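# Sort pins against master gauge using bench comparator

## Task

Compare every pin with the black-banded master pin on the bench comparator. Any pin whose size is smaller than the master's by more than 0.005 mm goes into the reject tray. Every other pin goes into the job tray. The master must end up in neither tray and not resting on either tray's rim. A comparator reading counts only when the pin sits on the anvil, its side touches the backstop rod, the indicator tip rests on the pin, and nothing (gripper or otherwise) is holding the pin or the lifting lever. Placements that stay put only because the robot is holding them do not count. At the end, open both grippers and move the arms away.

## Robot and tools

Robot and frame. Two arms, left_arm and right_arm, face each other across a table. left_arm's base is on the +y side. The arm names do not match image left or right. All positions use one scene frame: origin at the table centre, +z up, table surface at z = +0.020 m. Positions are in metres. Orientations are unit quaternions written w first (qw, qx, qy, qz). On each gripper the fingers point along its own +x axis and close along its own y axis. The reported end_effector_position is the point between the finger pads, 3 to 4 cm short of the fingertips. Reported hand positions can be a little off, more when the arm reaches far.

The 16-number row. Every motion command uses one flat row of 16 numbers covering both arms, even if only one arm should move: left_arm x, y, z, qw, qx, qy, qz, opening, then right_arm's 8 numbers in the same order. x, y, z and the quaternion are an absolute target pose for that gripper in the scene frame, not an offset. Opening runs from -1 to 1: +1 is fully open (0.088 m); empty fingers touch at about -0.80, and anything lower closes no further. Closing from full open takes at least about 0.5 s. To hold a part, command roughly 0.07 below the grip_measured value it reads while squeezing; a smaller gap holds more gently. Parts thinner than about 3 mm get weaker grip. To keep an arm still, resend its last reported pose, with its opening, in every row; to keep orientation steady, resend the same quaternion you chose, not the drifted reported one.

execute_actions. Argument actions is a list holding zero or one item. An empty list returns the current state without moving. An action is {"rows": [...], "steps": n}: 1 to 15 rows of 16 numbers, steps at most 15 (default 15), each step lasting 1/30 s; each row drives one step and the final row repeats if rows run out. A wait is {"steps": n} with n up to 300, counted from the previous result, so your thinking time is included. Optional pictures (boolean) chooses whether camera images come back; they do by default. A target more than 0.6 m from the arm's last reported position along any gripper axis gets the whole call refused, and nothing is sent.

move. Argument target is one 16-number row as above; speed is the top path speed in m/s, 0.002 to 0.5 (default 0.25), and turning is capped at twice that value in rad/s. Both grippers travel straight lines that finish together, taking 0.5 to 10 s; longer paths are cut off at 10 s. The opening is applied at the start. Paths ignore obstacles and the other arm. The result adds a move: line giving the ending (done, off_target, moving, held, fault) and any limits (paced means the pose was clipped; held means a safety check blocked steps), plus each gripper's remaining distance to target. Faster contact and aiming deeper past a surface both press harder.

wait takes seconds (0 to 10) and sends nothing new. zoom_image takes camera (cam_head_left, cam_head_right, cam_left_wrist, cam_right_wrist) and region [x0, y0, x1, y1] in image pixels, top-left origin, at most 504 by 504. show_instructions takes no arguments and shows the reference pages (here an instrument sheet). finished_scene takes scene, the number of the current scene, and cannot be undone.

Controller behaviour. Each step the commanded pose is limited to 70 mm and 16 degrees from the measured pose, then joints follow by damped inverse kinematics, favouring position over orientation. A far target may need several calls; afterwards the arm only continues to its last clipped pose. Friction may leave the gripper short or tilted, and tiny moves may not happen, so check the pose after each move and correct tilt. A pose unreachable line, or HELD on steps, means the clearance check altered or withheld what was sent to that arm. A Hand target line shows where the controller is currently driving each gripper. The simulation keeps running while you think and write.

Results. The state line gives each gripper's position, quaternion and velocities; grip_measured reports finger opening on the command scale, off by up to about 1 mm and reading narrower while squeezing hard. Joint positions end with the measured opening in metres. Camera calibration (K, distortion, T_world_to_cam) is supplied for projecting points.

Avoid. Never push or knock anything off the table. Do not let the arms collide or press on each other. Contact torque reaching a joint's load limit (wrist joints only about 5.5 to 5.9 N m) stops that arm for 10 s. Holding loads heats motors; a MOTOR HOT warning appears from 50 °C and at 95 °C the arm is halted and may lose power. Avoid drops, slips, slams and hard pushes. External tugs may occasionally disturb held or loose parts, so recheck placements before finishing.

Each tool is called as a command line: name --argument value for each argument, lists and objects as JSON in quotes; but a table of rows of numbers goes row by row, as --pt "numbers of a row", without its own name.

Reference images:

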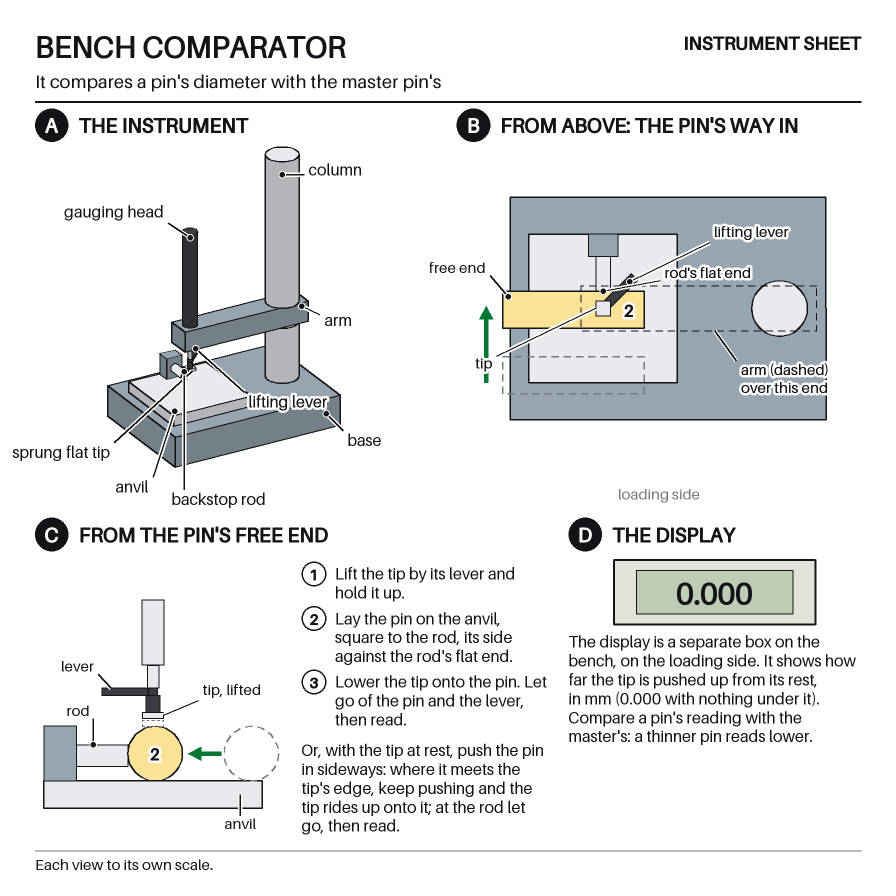

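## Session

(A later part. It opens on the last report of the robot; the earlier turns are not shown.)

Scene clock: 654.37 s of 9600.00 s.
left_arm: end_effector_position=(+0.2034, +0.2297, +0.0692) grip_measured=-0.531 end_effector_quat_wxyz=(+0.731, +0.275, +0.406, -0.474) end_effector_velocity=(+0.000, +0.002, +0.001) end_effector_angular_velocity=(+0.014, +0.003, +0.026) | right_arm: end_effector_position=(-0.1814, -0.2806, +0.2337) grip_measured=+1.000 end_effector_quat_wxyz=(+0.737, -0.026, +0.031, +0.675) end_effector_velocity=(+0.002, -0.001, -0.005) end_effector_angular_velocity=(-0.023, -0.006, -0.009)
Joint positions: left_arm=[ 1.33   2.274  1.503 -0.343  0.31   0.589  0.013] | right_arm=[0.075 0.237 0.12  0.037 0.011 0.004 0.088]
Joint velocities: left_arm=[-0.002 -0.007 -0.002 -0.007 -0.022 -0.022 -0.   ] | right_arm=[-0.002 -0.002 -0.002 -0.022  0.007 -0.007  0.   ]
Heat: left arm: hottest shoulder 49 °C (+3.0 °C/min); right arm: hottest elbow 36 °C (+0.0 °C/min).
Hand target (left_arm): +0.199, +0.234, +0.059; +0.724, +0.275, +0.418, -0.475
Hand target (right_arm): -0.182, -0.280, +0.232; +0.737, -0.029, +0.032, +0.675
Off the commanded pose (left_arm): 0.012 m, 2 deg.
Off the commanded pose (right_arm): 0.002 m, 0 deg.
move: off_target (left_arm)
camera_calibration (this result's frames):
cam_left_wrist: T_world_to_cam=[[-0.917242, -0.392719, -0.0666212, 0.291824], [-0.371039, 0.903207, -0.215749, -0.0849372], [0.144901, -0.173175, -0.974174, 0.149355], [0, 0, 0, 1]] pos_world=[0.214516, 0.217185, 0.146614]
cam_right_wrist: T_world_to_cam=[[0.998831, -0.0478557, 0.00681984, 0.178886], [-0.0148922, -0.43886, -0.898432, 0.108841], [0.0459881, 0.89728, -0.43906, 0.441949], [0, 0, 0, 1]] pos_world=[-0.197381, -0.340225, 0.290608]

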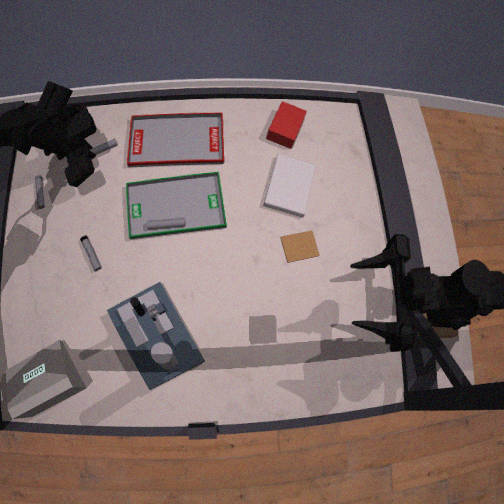

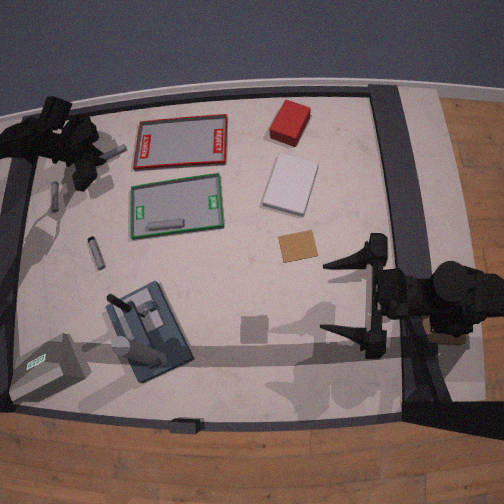

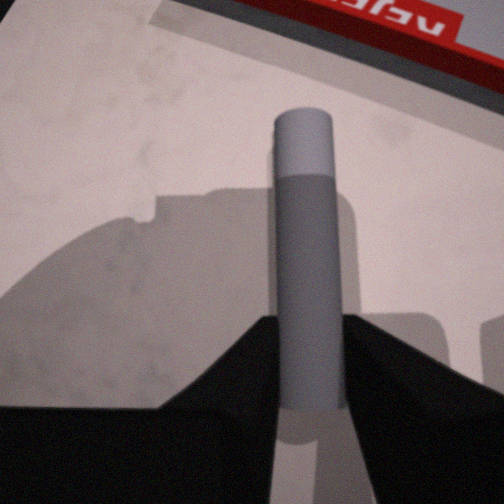

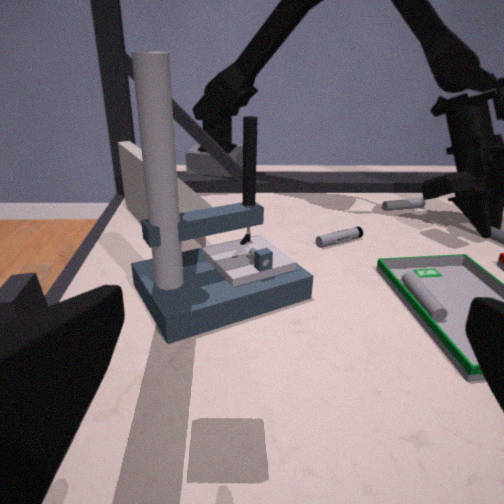

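move --target '[0.19,0.24,0.125, 0.7238,0.2745,0.4179,-0.4754, -0.61, -0.1818,-0.2804,0.232, 0.7366,-0.0295,0.0322,0.675, 1.0]' --speed 0.08

Scene clock: 657.97 s of 9600.00 s.
left_arm: end_effector_position=(+0.1844, +0.2418, +0.1120) grip_measured=-0.531 end_effector_quat_wxyz=(+0.716, +0.274, +0.432, -0.475) end_effector_velocity=(-0.007, +0.001, -0.003) end_effector_angular_velocity=(+0.008, +0.024, -0.012) | right_arm: end_effector_position=(-0.1814, -0.2806, +0.2337) grip_measured=+1.000 end_effector_quat_wxyz=(+0.737, -0.026, +0.031, +0.675) end_effector_velocity=(-0.001, -0.001, -0.004) end_effector_angular_velocity=(-0.018, -0.005, +0.005)
Joint positions: left_arm=[ 1.333  2.153  1.511 -0.533  0.31   0.593  0.013] | right_arm=[0.075 0.237 0.12  0.037 0.011 0.004 0.088]
Joint velocities: left_arm=[-0.002 -0.002 -0.007 -0.022  0.007  0.007 -0.   ] | right_arm=[-0.002 -0.007 -0.002 -0.022 -0.007 -0.007  0.   ]
Heat: left arm: hottest shoulder 50 °C (+3.0 °C/min); right arm: hottest elbow 36 °C (+0.0 °C/min). Fold the left arm in close to its base before you think long.
Hand target (left_arm): +0.189, +0.240, +0.125; +0.724, +0.275, +0.418, -0.475
Hand target (right_arm): -0.182, -0.280, +0.232; +0.737, -0.029, +0.032, +0.675
Off the commanded pose (left_arm): 0.014 m, 2 deg.
Off the commanded pose (right_arm): 0.002 m, 0 deg.
MOTOR HOT: a motor of the left arm reached 50 °C. Now the hottest motor of the left arm, joint 2 (shoulder), reports 50 °C. The temperature limit of the motors' drives, at which the controller stops that arm, is 95 °C. To cool a motor, set the load down, stop pushing, or move to a pose that needs little force.
move: off_target (left_arm)
camera_calibration (this result's frames):
cam_left_wrist: T_world_to_cam=[[-0.919731, -0.39133, -0.030923, 0.278173], [-0.381043, 0.90893, -0.16927, -0.0984068], [0.0943472, -0.1439, -0.985084, 0.199416], [0, 0, 0, 1]] pos_world=[0.199533, 0.226998, 0.188386]
cam_right_wrist: T_world_to_cam=[[0.998831, -0.0478557, 0.00681984, 0.178886], [-0.0148922, -0.43886, -0.898432, 0.108841], [0.0459881, 0.89728, -0.43906, 0.441949], [0, 0, 0, 1]] pos_world=[-0.197381, -0.340225, 0.290608]

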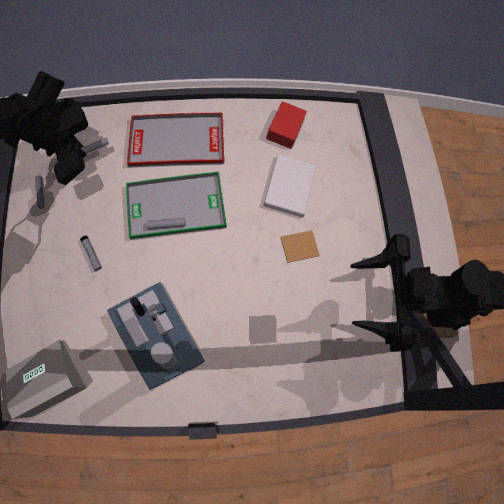

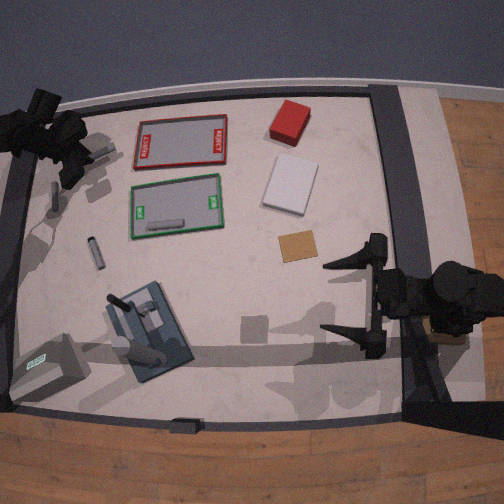

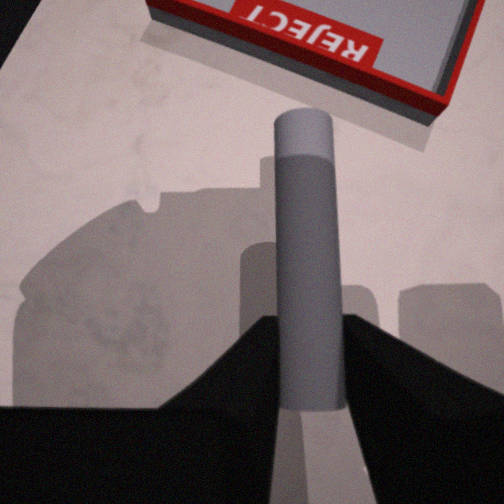

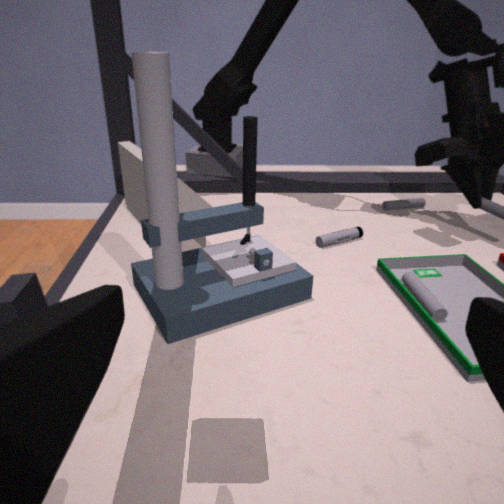

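move --target '[-0.06,0.185,0.13, 0.1934,0.4874,0.1117,-0.8442, -0.61, -0.1818,-0.2804,0.232, 0.7366,-0.0295,0.0322,0.675, 1.0]' --speed 0.2

Scene clock: 666.70 s of 9600.00 s.
left_arm: end_effector_position=(-0.0610, +0.1874, +0.1260) grip_measured=-0.531 end_effector_quat_wxyz=(+0.193, +0.486, +0.118, -0.844) end_effector_velocity=(-0.001, +0.002, -0.002) end_effector_angular_velocity=(+0.011, -0.000, -0.010) | right_arm: end_effector_position=(-0.1814, -0.2806, +0.2337) grip_measured=+1.000 end_effector_quat_wxyz=(+0.737, -0.026, +0.031, +0.675) end_effector_velocity=(+0.002, -0.001, -0.005) end_effector_angular_velocity=(-0.021, +0.008, -0.010)
Joint positions: left_arm=[ 0.909  2.048  1.418 -1.061  0.511  1.79   0.013] | right_arm=[0.075 0.237 0.12  0.037 0.011 0.004 0.088]
Joint velocities: left_arm=[-0.002  0.002 -0.002 -0.007 -0.007  0.007 -0.   ] | right_arm=[-0.002 -0.002 -0.002 -0.022  0.007  0.007  0.   ]
Heat: left arm: hottest shoulder 52 °C (+5.1 °C/min); right arm: hottest elbow 36 °C (+0.0 °C/min). Fold the left arm in close to its base before you think long.
Hand target (left_arm): -0.060, +0.184, +0.129; -0.193, -0.488, -0.111, +0.844
Hand target (right_arm): -0.182, -0.280, +0.232; +0.737, -0.029, +0.032, +0.675
Off the commanded pose (left_arm): 0.005 m, 1 deg.
Off the commanded pose (right_arm): 0.002 m, 0 deg.
MOTOR HOT: still on. Now the hottest motor of the left arm, joint 2 (shoulder), reports 52 °C; a drive's own limit is 95 °C.
After step 90, 1.50 s passed at rest.
move: done
camera_calibration (this result's frames):
cam_left_wrist: T_world_to_cam=[[-0.43327, 0.900466, -0.0379088, -0.179928], [0.886975, 0.418563, -0.195142, 0.0324493], [-0.159852, -0.118173, -0.980042, 0.20752], [0, 0, 0, 1]] pos_world=[-0.0735668, 0.172961, 0.20289]
cam_right_wrist: T_world_to_cam=[[0.998831, -0.0478557, 0.00681984, 0.178886], [-0.0148922, -0.43886, -0.898432, 0.108841], [0.0459881, 0.89728, -0.43906, 0.441949], [0, 0, 0, 1]] pos_world=[-0.197381, -0.340225, 0.290608]

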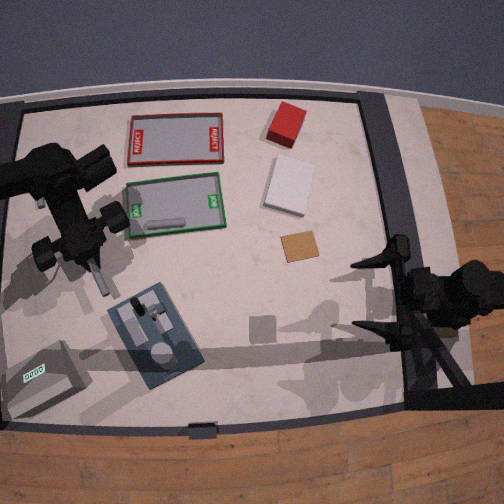

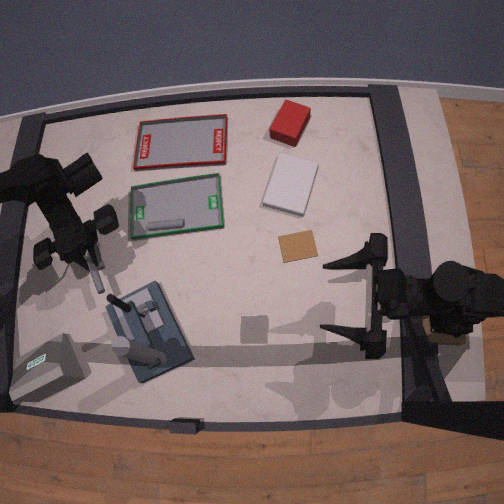

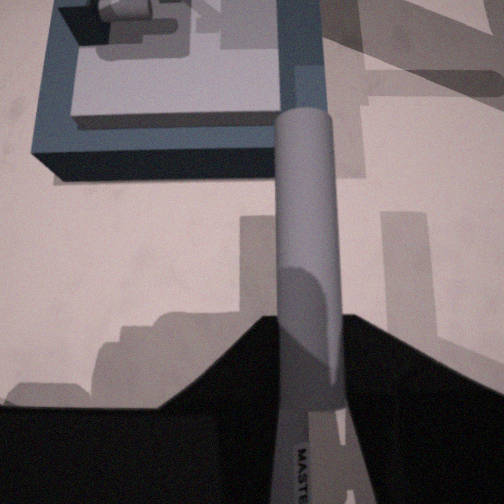

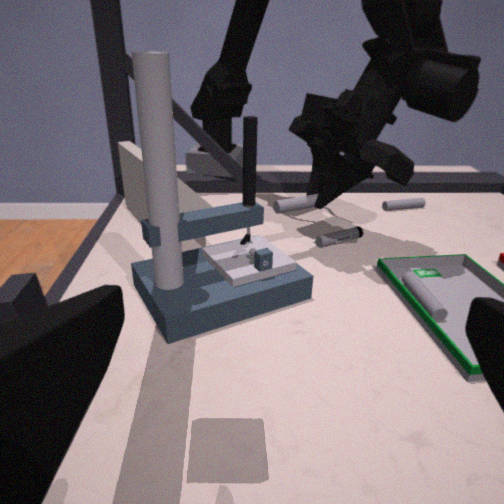

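move --target '[-0.1317,0.1576,0.120, 0.1934,0.4874,0.1117,-0.8442, -0.61, -0.1818,-0.2804,0.232, 0.7366,-0.0295,0.0322,0.675, 1.0]' --speed 0.1

Scene clock: 670.30 s of 9600.00 s.
left_arm: end_effector_position=(-0.1293, +0.1561, +0.1169) grip_measured=-0.531 end_effector_quat_wxyz=(+0.191, +0.489, +0.114, -0.844) end_effector_velocity=(-0.005, -0.001, +0.001) end_effector_angular_velocity=(+0.000, +0.008, +0.007) | right_arm: end_effector_position=(-0.1814, -0.2806, +0.2337) grip_measured=+1.000 end_effector_quat_wxyz=(+0.737, -0.026, +0.031, +0.675) end_effector_velocity=(-0.001, +0.000, +0.001) end_effector_angular_velocity=(+0.007, -0.007, +0.005)
Joint positions: left_arm=[ 0.701  2.002  1.312 -0.88   0.52   1.558  0.013] | right_arm=[0.075 0.237 0.12  0.037 0.011 0.004 0.088]
Joint velocities: left_arm=[-0.012 -0.007 -0.007  0.007  0.007 -0.022 -0.   ] | right_arm=[-0.002 -0.002 -0.002  0.007 -0.007 -0.007  0.   ]
Heat: left arm: hottest shoulder 52 °C (+4.0 °C/min); right arm: hottest elbow 36 °C (+0.0 °C/min). Fold the left arm in close to its base before you think long.
Hand target (left_arm): -0.132, +0.157, +0.120; -0.194, -0.487, -0.111, +0.844
Hand target (right_arm): -0.182, -0.280, +0.232; +0.737, -0.029, +0.032, +0.675
Off the commanded pose (left_arm): 0.004 m, 0 deg.
Off the commanded pose (right_arm): 0.002 m, 0 deg.
MOTOR HOT: still on. Now the hottest motor of the left arm, joint 2 (shoulder), reports 52 °C; a drive's own limit is 95 °C.
move: done
camera_calibration (this result's frames):
cam_left_wrist: T_world_to_cam=[[-0.427216, 0.903047, -0.0446419, -0.180515], [0.890943, 0.412055, -0.190868, 0.105338], [-0.153968, -0.121315, -0.9806, 0.185277], [0, 0, 0, 1]] pos_world=[-0.142443, 0.142085, 0.19373]
cam_right_wrist: T_world_to_cam=[[0.998831, -0.0478557, 0.00681984, 0.178886], [-0.0148922, -0.43886, -0.898432, 0.108841], [0.0459881, 0.89728, -0.43906, 0.441949], [0, 0, 0, 1]] pos_world=[-0.197381, -0.340225, 0.290608]

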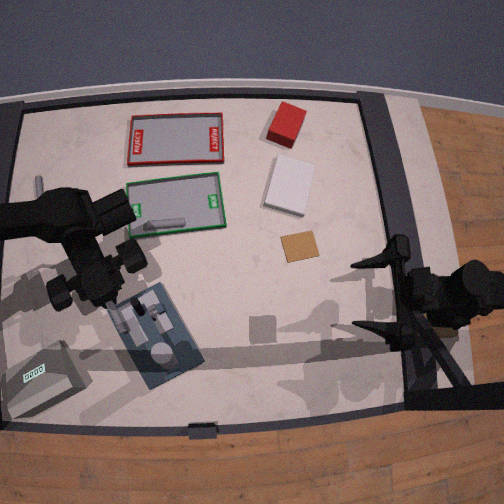

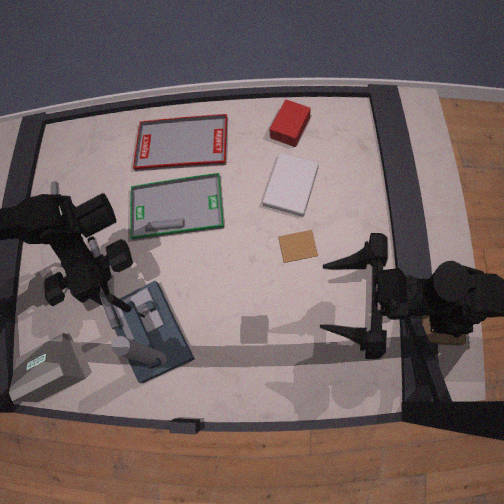

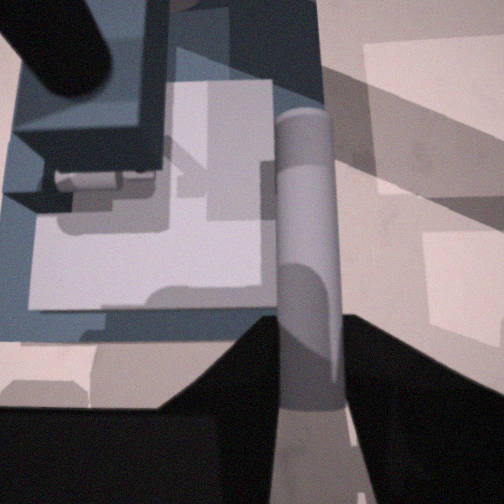

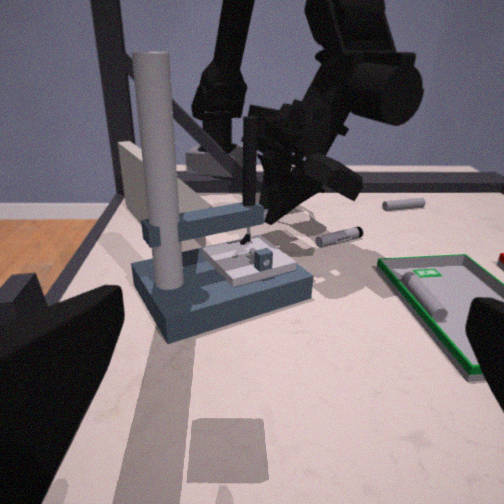

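move --target '[-0.1208,0.1351,0.104, 0.1934,0.4874,0.1117,-0.8442, -0.61, -0.1818,-0.2804,0.232, 0.7366,-0.0295,0.0322,0.675, 1.0]' --speed 0.03

Scene clock: 673.87 s of 9600.00 s.
left_arm: end_effector_position=(-0.1214, +0.1392, +0.1052) grip_measured=-0.531 end_effector_quat_wxyz=(+0.192, +0.489, +0.113, -0.843) end_effector_velocity=(-0.001, +0.002, +0.000) end_effector_angular_velocity=(+0.015, -0.001, -0.009) | right_arm: end_effector_position=(-0.1814, -0.2806, +0.2337) grip_measured=+1.000 end_effector_quat_wxyz=(+0.737, -0.026, +0.031, +0.675) end_effector_velocity=(+0.003, -0.001, -0.002) end_effector_angular_velocity=(-0.008, -0.007, -0.014)
Joint positions: left_arm=[ 0.701  2.083  1.385 -0.869  0.52   1.557  0.013] | right_arm=[0.075 0.237 0.12  0.037 0.011 0.004 0.088]
Joint velocities: left_arm=[-0.002  0.002  0.007 -0.022 -0.007  0.007 -0.   ] | right_arm=[-0.007 -0.002 -0.002 -0.007  0.007 -0.007  0.   ]
Heat: left arm: hottest shoulder 52 °C (+4.0 °C/min); right arm: hottest elbow 36 °C (+0.0 °C/min). Fold the left arm in close to its base before you think long.
Hand target (left_arm): -0.121, +0.135, +0.104; -0.193, -0.487, -0.112, +0.844
Hand target (right_arm): -0.182, -0.280, +0.232; +0.737, -0.029, +0.032, +0.675
Off the commanded pose (left_arm): 0.004 m, 0 deg.
Off the commanded pose (right_arm): 0.002 m, 0 deg.
MOTOR HOT: still on. Now the hottest motor of the left arm, joint 2 (shoulder), reports 52 °C; a drive's own limit is 95 °C.
move: done
camera_calibration (this result's frames):
cam_left_wrist: T_world_to_cam=[[-0.428375, 0.902401, -0.0465525, -0.162197], [0.890551, 0.412904, -0.190863, 0.102857], [-0.153013, -0.123218, -0.980512, 0.173397], [0, 0, 0, 1]] pos_world=[-0.134549, 0.125262, 0.182099]
cam_right_wrist: T_world_to_cam=[[0.998831, -0.0478557, 0.00681984, 0.178886], [-0.0148922, -0.43886, -0.898432, 0.108841], [0.0459881, 0.89728, -0.43906, 0.441949], [0, 0, 0, 1]] pos_world=[-0.197381, -0.340225, 0.290608]

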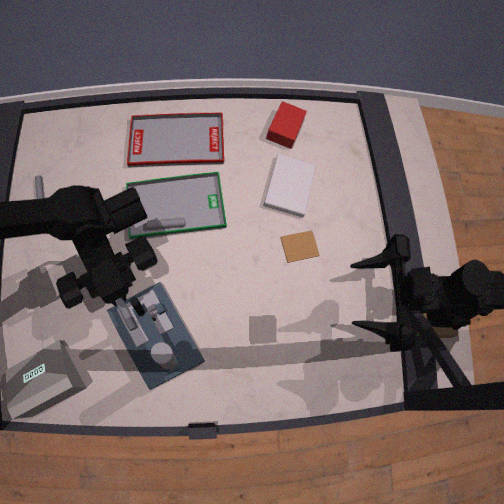

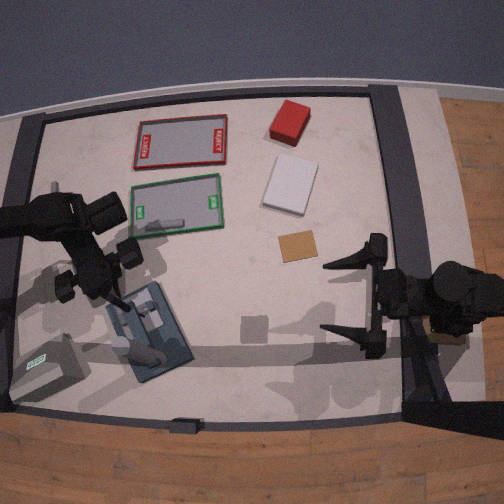

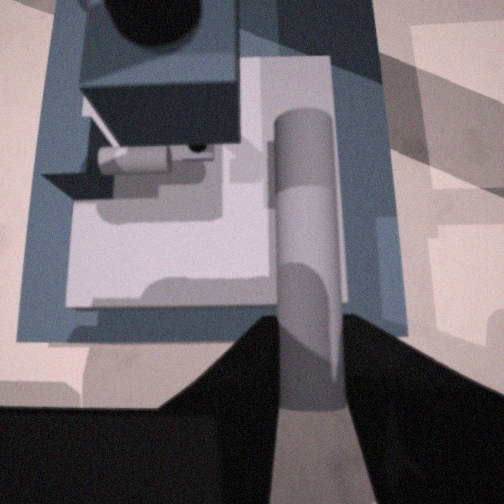

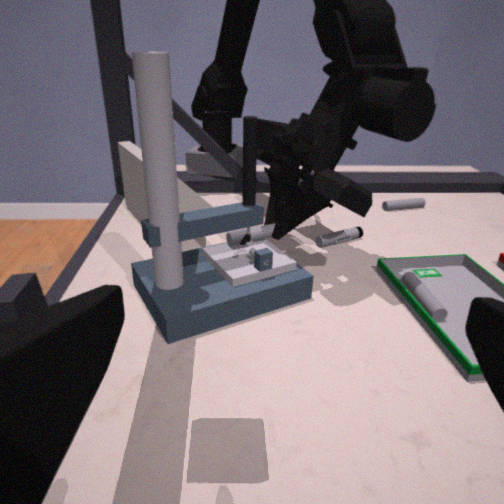

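move --target '[-0.1192,0.1248,0.100, 0.1934,0.4874,0.1117,-0.8442, -0.61, -0.1818,-0.2804,0.232, 0.7366,-0.0295,0.0322,0.675, 1.0]' --speed 0.01

Scene clock: 683.60 s of 9600.00 s.
left_arm: end_effector_position=(-0.1188, +0.1274, +0.1038) grip_measured=-0.531 end_effector_quat_wxyz=(+0.195, +0.489, +0.109, -0.843) end_effector_velocity=(+0.001, -0.002, -0.001) end_effector_angular_velocity=(+0.006, -0.005, +0.017) | right_arm: end_effector_position=(-0.1814, -0.2806, +0.2337) grip_measured=+1.000 end_effector_quat_wxyz=(+0.737, -0.026, +0.031, +0.675) end_effector_velocity=(-0.001, +0.000, -0.003) end_effector_angular_velocity=(-0.013, -0.006, +0.005)
Joint positions: left_arm=[ 0.695  2.118  1.434 -0.869  0.522  1.55   0.013] | right_arm=[0.075 0.237 0.12  0.037 0.011 0.004 0.088]
Joint velocities: left_arm=[-0.002  0.002  0.002  0.007 -0.007 -0.022 -0.   ] | right_arm=[-0.002  0.002 -0.002 -0.007 -0.007 -0.007  0.   ]
Heat: left arm: hottest shoulder 51 °C (+2.0 °C/min); right arm: hottest elbow 37 °C (+1.0 °C/min). Fold the left arm in close to its base before you think long.
Hand target (left_arm): -0.119, +0.125, +0.100; -0.193, -0.487, -0.112, +0.844
Hand target (right_arm): -0.182, -0.280, +0.232; +0.737, -0.029, +0.032, +0.675
Off the commanded pose (left_arm): 0.005 m, 0 deg.
Off the commanded pose (right_arm): 0.002 m, 0 deg.
MOTOR HOT: still on. Now the hottest motor of the left arm, joint 2 (shoulder), reports 51 °C; a drive's own limit is 95 °C.
After step 90, 5.00 s passed at rest.
move: done
camera_calibration (this result's frames):
cam_left_wrist: T_world_to_cam=[[-0.428091, 0.901946, -0.0568401, -0.149367], [0.891112, 0.4108, -0.192777, 0.10565], [-0.150525, -0.133177, -0.979595, 0.172453], [0, 0, 0, 1]] pos_world=[-0.13213, 0.114287, 0.180811]
cam_right_wrist: T_world_to_cam=[[0.998831, -0.0478557, 0.00681984, 0.178886], [-0.0148922, -0.43886, -0.898432, 0.108841], [0.0459881, 0.89728, -0.43906, 0.441949], [0, 0, 0, 1]] pos_world=[-0.197381, -0.340225, 0.290608]

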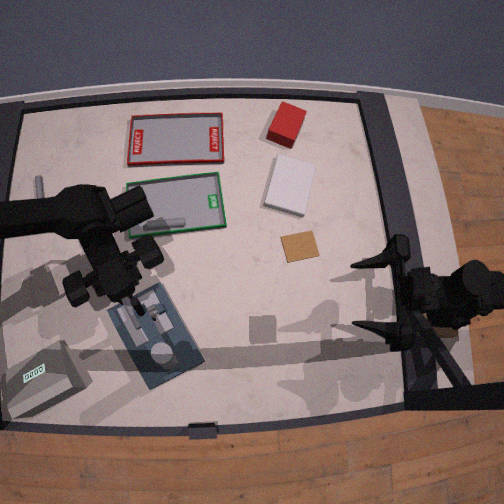

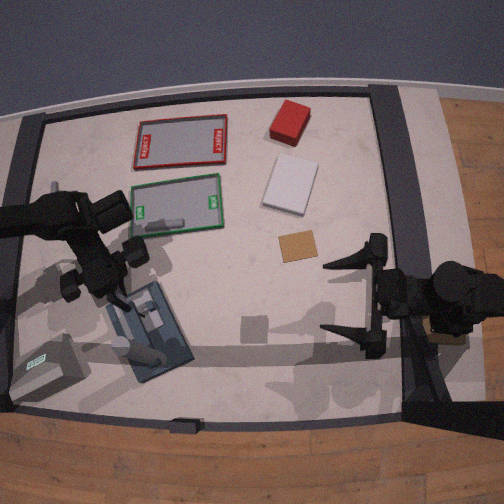

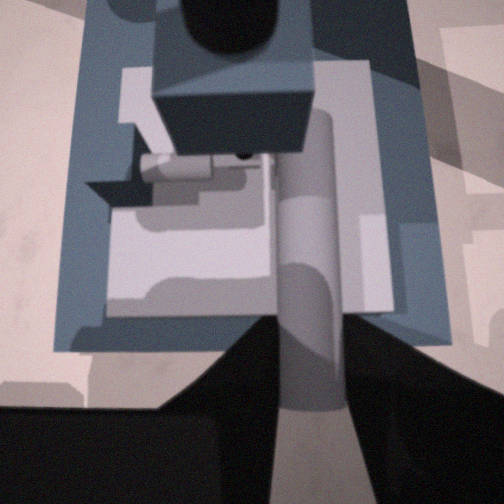

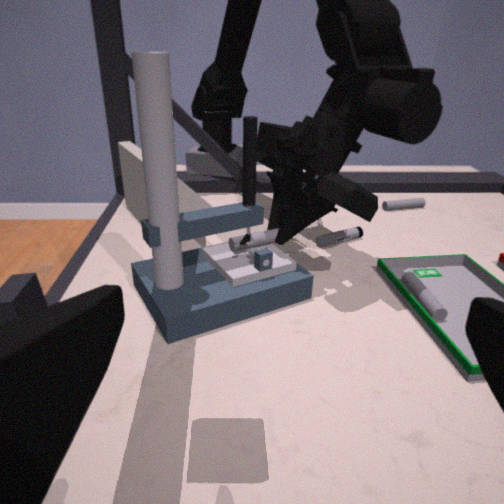

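zoom_image --camera "cam_right_wrist" --region '[190, 200, 330, 300]'

Region (190, 200, 330, 300) of cam_right_wrist's 504x504 image, scaled by 3.600, with more detail than that image has; it fills the top 360 rows of this view, and the rest is white.

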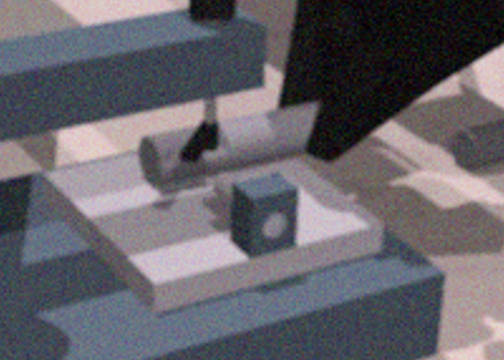

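move --target '[-0.1127,0.1113,0.099, 0.1934,0.4874,0.1117,-0.8442, -0.61, -0.1818,-0.2804,0.232, 0.7366,-0.0295,0.0322,0.675, 1.0]' --speed 0.008

Scene clock: 691.10 s of 9600.00 s.
left_arm: end_effector_position=(-0.1128, +0.1134, +0.1044) grip_measured=-0.531 end_effector_quat_wxyz=(+0.196, +0.488, +0.107, -0.844) end_effector_velocity=(+0.002, +0.000, +0.000) end_effector_angular_velocity=(+0.009, -0.004, +0.009) | right_arm: end_effector_position=(-0.1814, -0.2806, +0.2337) grip_measured=+1.000 end_effector_quat_wxyz=(+0.737, -0.026, +0.031, +0.675) end_effector_velocity=(+0.002, -0.000, -0.002) end_effector_angular_velocity=(-0.009, -0.022, -0.008)
Joint positions: left_arm=[ 0.695  2.169  1.518 -0.9    0.524  1.55   0.013] | right_arm=[0.075 0.237 0.12  0.037 0.011 0.004 0.088]
Joint velocities: left_arm=[ 0.002  0.002  0.007 -0.007 -0.007 -0.007 -0.   ] | right_arm=[-0.002 -0.002 -0.002 -0.007  0.007 -0.022  0.   ]
Heat: left arm: hottest shoulder 50 °C (+1.0 °C/min); right arm: hottest elbow 37 °C (+1.0 °C/min). Fold the left arm in close to its base before you think long.
Hand target (left_arm): -0.113, +0.111, +0.099; -0.194, -0.487, -0.112, +0.844
Hand target (right_arm): -0.182, -0.280, +0.232; +0.737, -0.029, +0.032, +0.675
Off the commanded pose (left_arm): 0.006 m, 1 deg.
Off the commanded pose (right_arm): 0.002 m, 0 deg.
MOTOR HOT: still on. Now the hottest motor of the left arm, joint 2 (shoulder), reports 50 °C; a drive's own limit is 95 °C.
After step 90, 2.07 s passed at rest.
move: done
camera_calibration (this result's frames):
cam_left_wrist: T_world_to_cam=[[-0.428067, 0.9018, -0.0592899, -0.13387], [0.890948, 0.410093, -0.195028, 0.106493], [-0.151562, -0.136309, -0.979004, 0.172193], [0, 0, 0, 1]] pos_world=[-0.126087, 0.100524, 0.18141]
cam_right_wrist: T_world_to_cam=[[0.998831, -0.0478557, 0.00681984, 0.178886], [-0.0148922, -0.43886, -0.898432, 0.108841], [0.0459881, 0.89728, -0.43906, 0.441949], [0, 0, 0, 1]] pos_world=[-0.197381, -0.340225, 0.290608]

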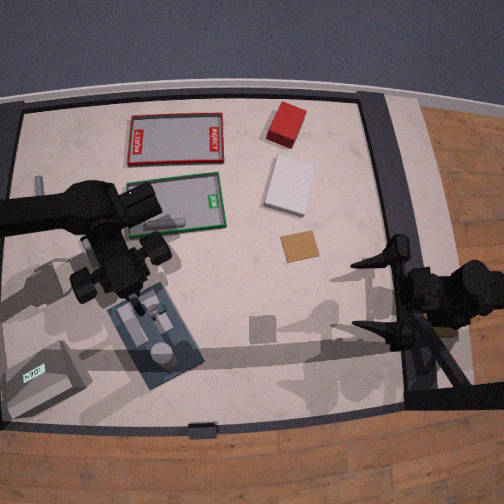

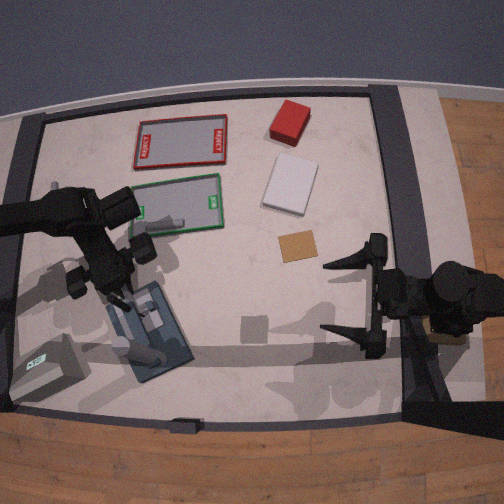

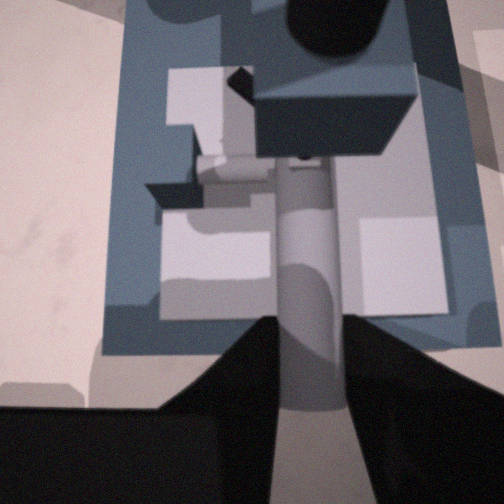

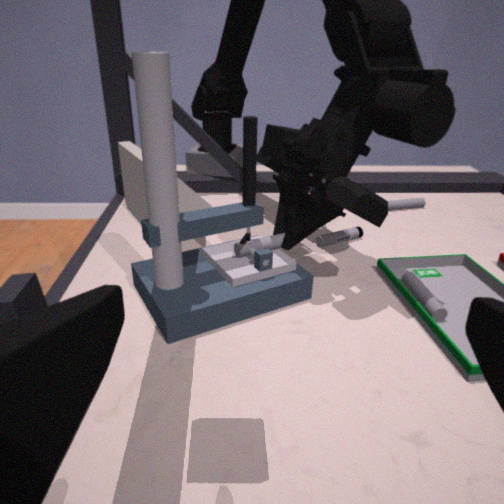

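move --target '[-0.1110,0.1077,0.099, 0.1934,0.4874,0.1117,-0.8442, -0.61, -0.1818,-0.2804,0.232, 0.7366,-0.0295,0.0322,0.675, 1.0]' --speed 0.004

Scene clock: 695.53 s of 9600.00 s.
left_arm: end_effector_position=(-0.1118, +0.1112, +0.1044) grip_measured=-0.531 end_effector_quat_wxyz=(+0.194, +0.488, +0.110, -0.844) end_effector_velocity=(-0.002, +0.005, -0.000) end_effector_angular_velocity=(+0.026, +0.004, +0.004) | right_arm: end_effector_position=(-0.1814, -0.2806, +0.2337) grip_measured=+1.000 end_effector_quat_wxyz=(+0.737, -0.026, +0.031, +0.675) end_effector_velocity=(-0.001, -0.000, -0.002) end_effector_angular_velocity=(-0.008, -0.006, +0.005)
Joint positions: left_arm=[ 0.695  2.182  1.539 -0.914  0.524  1.55   0.013] | right_arm=[0.075 0.237 0.12  0.037 0.011 0.004 0.088]
Joint velocities: left_arm=[-0.002 -0.002 -0.002 -0.022 -0.007 -0.007 -0.   ] | right_arm=[-0.002 -0.002 -0.002 -0.007 -0.007 -0.007  0.   ]
Heat: left arm: hottest shoulder 49 °C (+0.0 °C/min); right arm: hottest elbow 37 °C (+1.0 °C/min). Fold the left arm in close to its base before you think long.
Hand target (left_arm): -0.111, +0.108, +0.099; -0.193, -0.487, -0.112, +0.844
Hand target (right_arm): -0.182, -0.280, +0.232; +0.737, -0.029, +0.032, +0.675
Off the commanded pose (left_arm): 0.006 m, 0 deg.
Off the commanded pose (right_arm): 0.002 m, 0 deg.
MOTOR HOT: still on. Now the hottest motor of the left arm, joint 2 (shoulder), reports 49 °C; a drive's own limit is 95 °C.
move: done
camera_calibration (this result's frames):
cam_left_wrist: T_world_to_cam=[[-0.42821, 0.902112, -0.0531963, -0.132117], [0.89045, 0.411174, -0.195026, 0.106311], [-0.154063, -0.130881, -0.979354, 0.171177], [0, 0, 0, 1]] pos_world=[-0.124867, 0.0978757, 0.181348]
cam_right_wrist: T_world_to_cam=[[0.998831, -0.0478557, 0.00681984, 0.178886], [-0.0148922, -0.43886, -0.898432, 0.108841], [0.0459881, 0.89728, -0.43906, 0.441949], [0, 0, 0, 1]] pos_world=[-0.197381, -0.340225, 0.290608]

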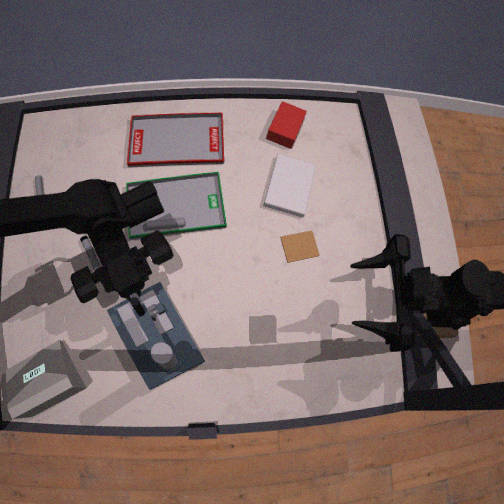

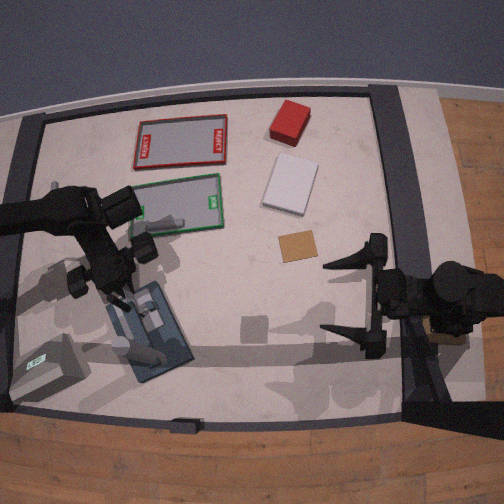

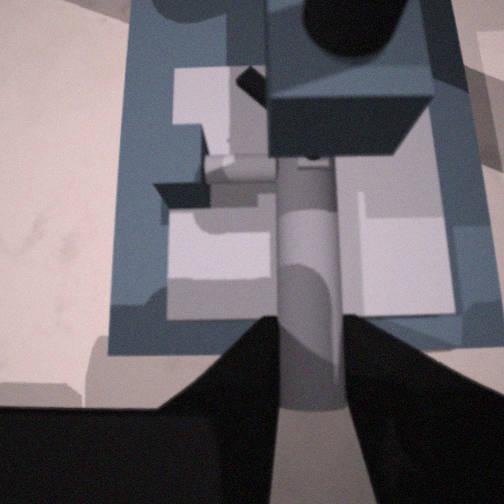

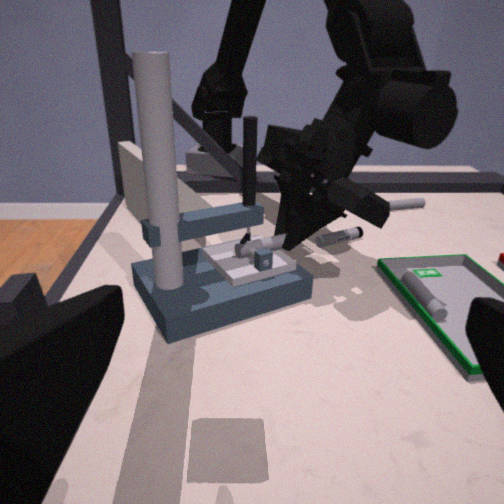

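Seated at the expected position. Release.

move --target '[-0.1112,0.1095,0.103, 0.1934,0.4874,0.1117,-0.8442, -0.25, -0.1818,-0.2804,0.232, 0.7366,-0.0295,0.0322,0.675, 1.0]' --speed 0.004

zoom_image --camera "cam_head_left" --region '[16, 358, 52, 388]'

zoom_image --camera "cam_left_wrist" --region '[160, 100, 400, 340]'

Scene clock: 699.87 s of 9600.00 s.
left_arm: end_effector_position=(-0.1120, +0.1112, +0.1045) grip_measured=-0.252 end_effector_quat_wxyz=(+0.194, +0.487, +0.110, -0.844) end_effector_velocity=(-0.000, +0.001, +0.001) end_effector_angular_velocity=(+0.009, -0.004, +0.004) | right_arm: end_effector_position=(-0.1814, -0.2806, +0.2337) grip_measured=+1.000 end_effector_quat_wxyz=(+0.737, -0.026, +0.031, +0.675) end_effector_velocity=(-0.001, -0.000, +0.000) end_effector_angular_velocity=(-0.002, +0.008, +0.004)
Joint positions: left_arm=[ 0.694  2.182  1.54  -0.915  0.524  1.55   0.027] | right_arm=[0.075 0.237 0.12  0.037 0.011 0.004 0.088]
Joint velocities: left_arm=[-0.002 -0.002  0.002 -0.007 -0.007 -0.007 -0.   ] | right_arm=[-0.002 -0.002  0.002 -0.007 -0.007  0.007  0.   ]
Heat: left arm: hottest shoulder 49 °C (+0.0 °C/min); right arm: hottest elbow 37 °C (+1.0 °C/min). Fold the left arm in close to its base before you think long.
Hand target (left_arm): -0.111, +0.110, +0.103; -0.193, -0.487, -0.112, +0.844
Hand target (right_arm): -0.182, -0.280, +0.232; +0.737, -0.029, +0.032, +0.675
Off the commanded pose (left_arm): 0.002 m, 0 deg.
Off the commanded pose (right_arm): 0.002 m, 0 deg.
MOTOR HOT: still on. Now the hottest motor of the left arm, joint 2 (shoulder), reports 49 °C; a drive's own limit is 95 °C.
After step 90, 0.20 s passed at rest.
move: done
camera_calibration (this result's frames):
cam_left_wrist: T_world_to_cam=[[-0.427896, 0.902306, -0.0524301, -0.132322], [0.890479, 0.410934, -0.1954, 0.106603], [-0.154765, -0.130299, -0.979321, 0.17111], [0, 0, 0, 1]] pos_world=[-0.125066, 0.0978835, 0.181465]
cam_right_wrist: T_world_to_cam=[[0.998831, -0.0478557, 0.00681984, 0.178886], [-0.0148922, -0.43886, -0.898432, 0.108841], [0.0459881, 0.89728, -0.43906, 0.441949], [0, 0, 0, 1]] pos_world=[-0.197381, -0.340225, 0.290608]

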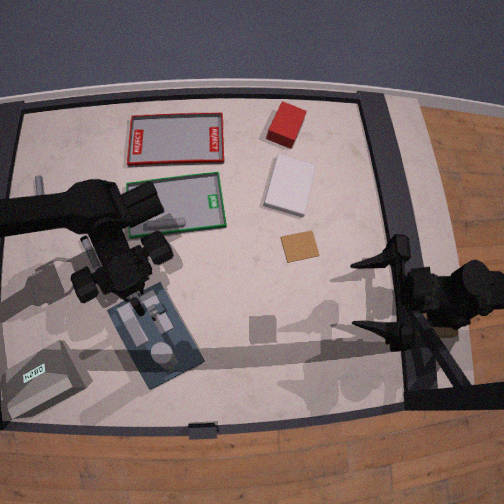

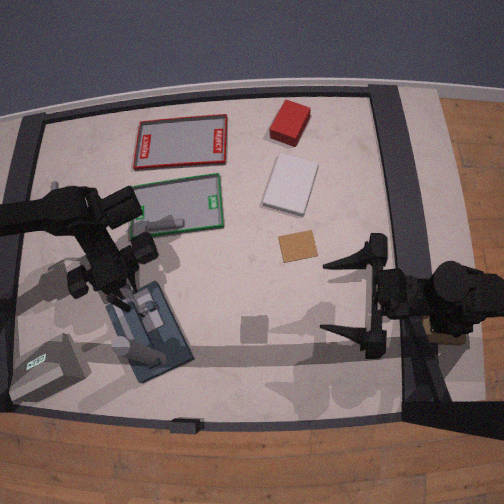

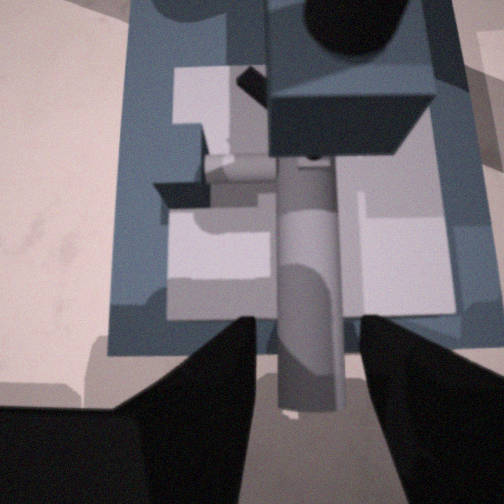

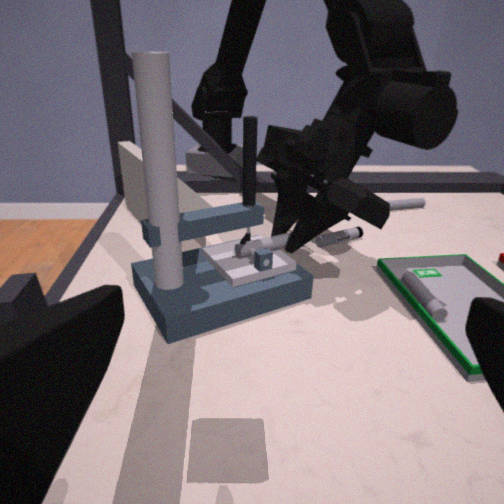

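Region (16, 358, 52, 388) of cam_head_left's 504x504 image, scaled by 14.000, with more detail than that image has.

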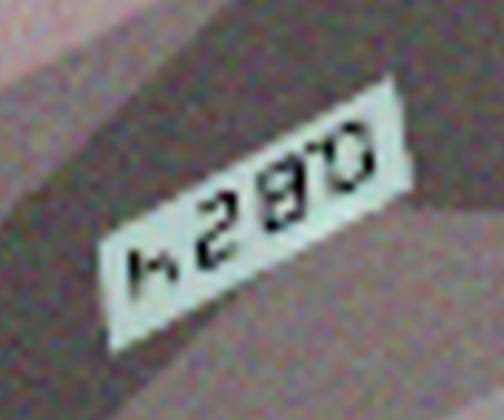

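Region (160, 100, 400, 340) of cam_left_wrist's 504x504 image, scaled by 2.100, with more detail than that image has.

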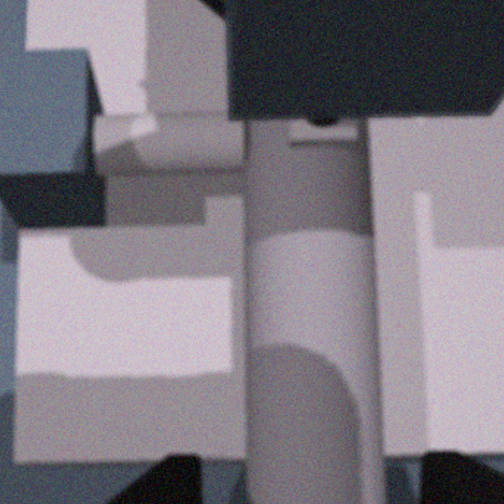

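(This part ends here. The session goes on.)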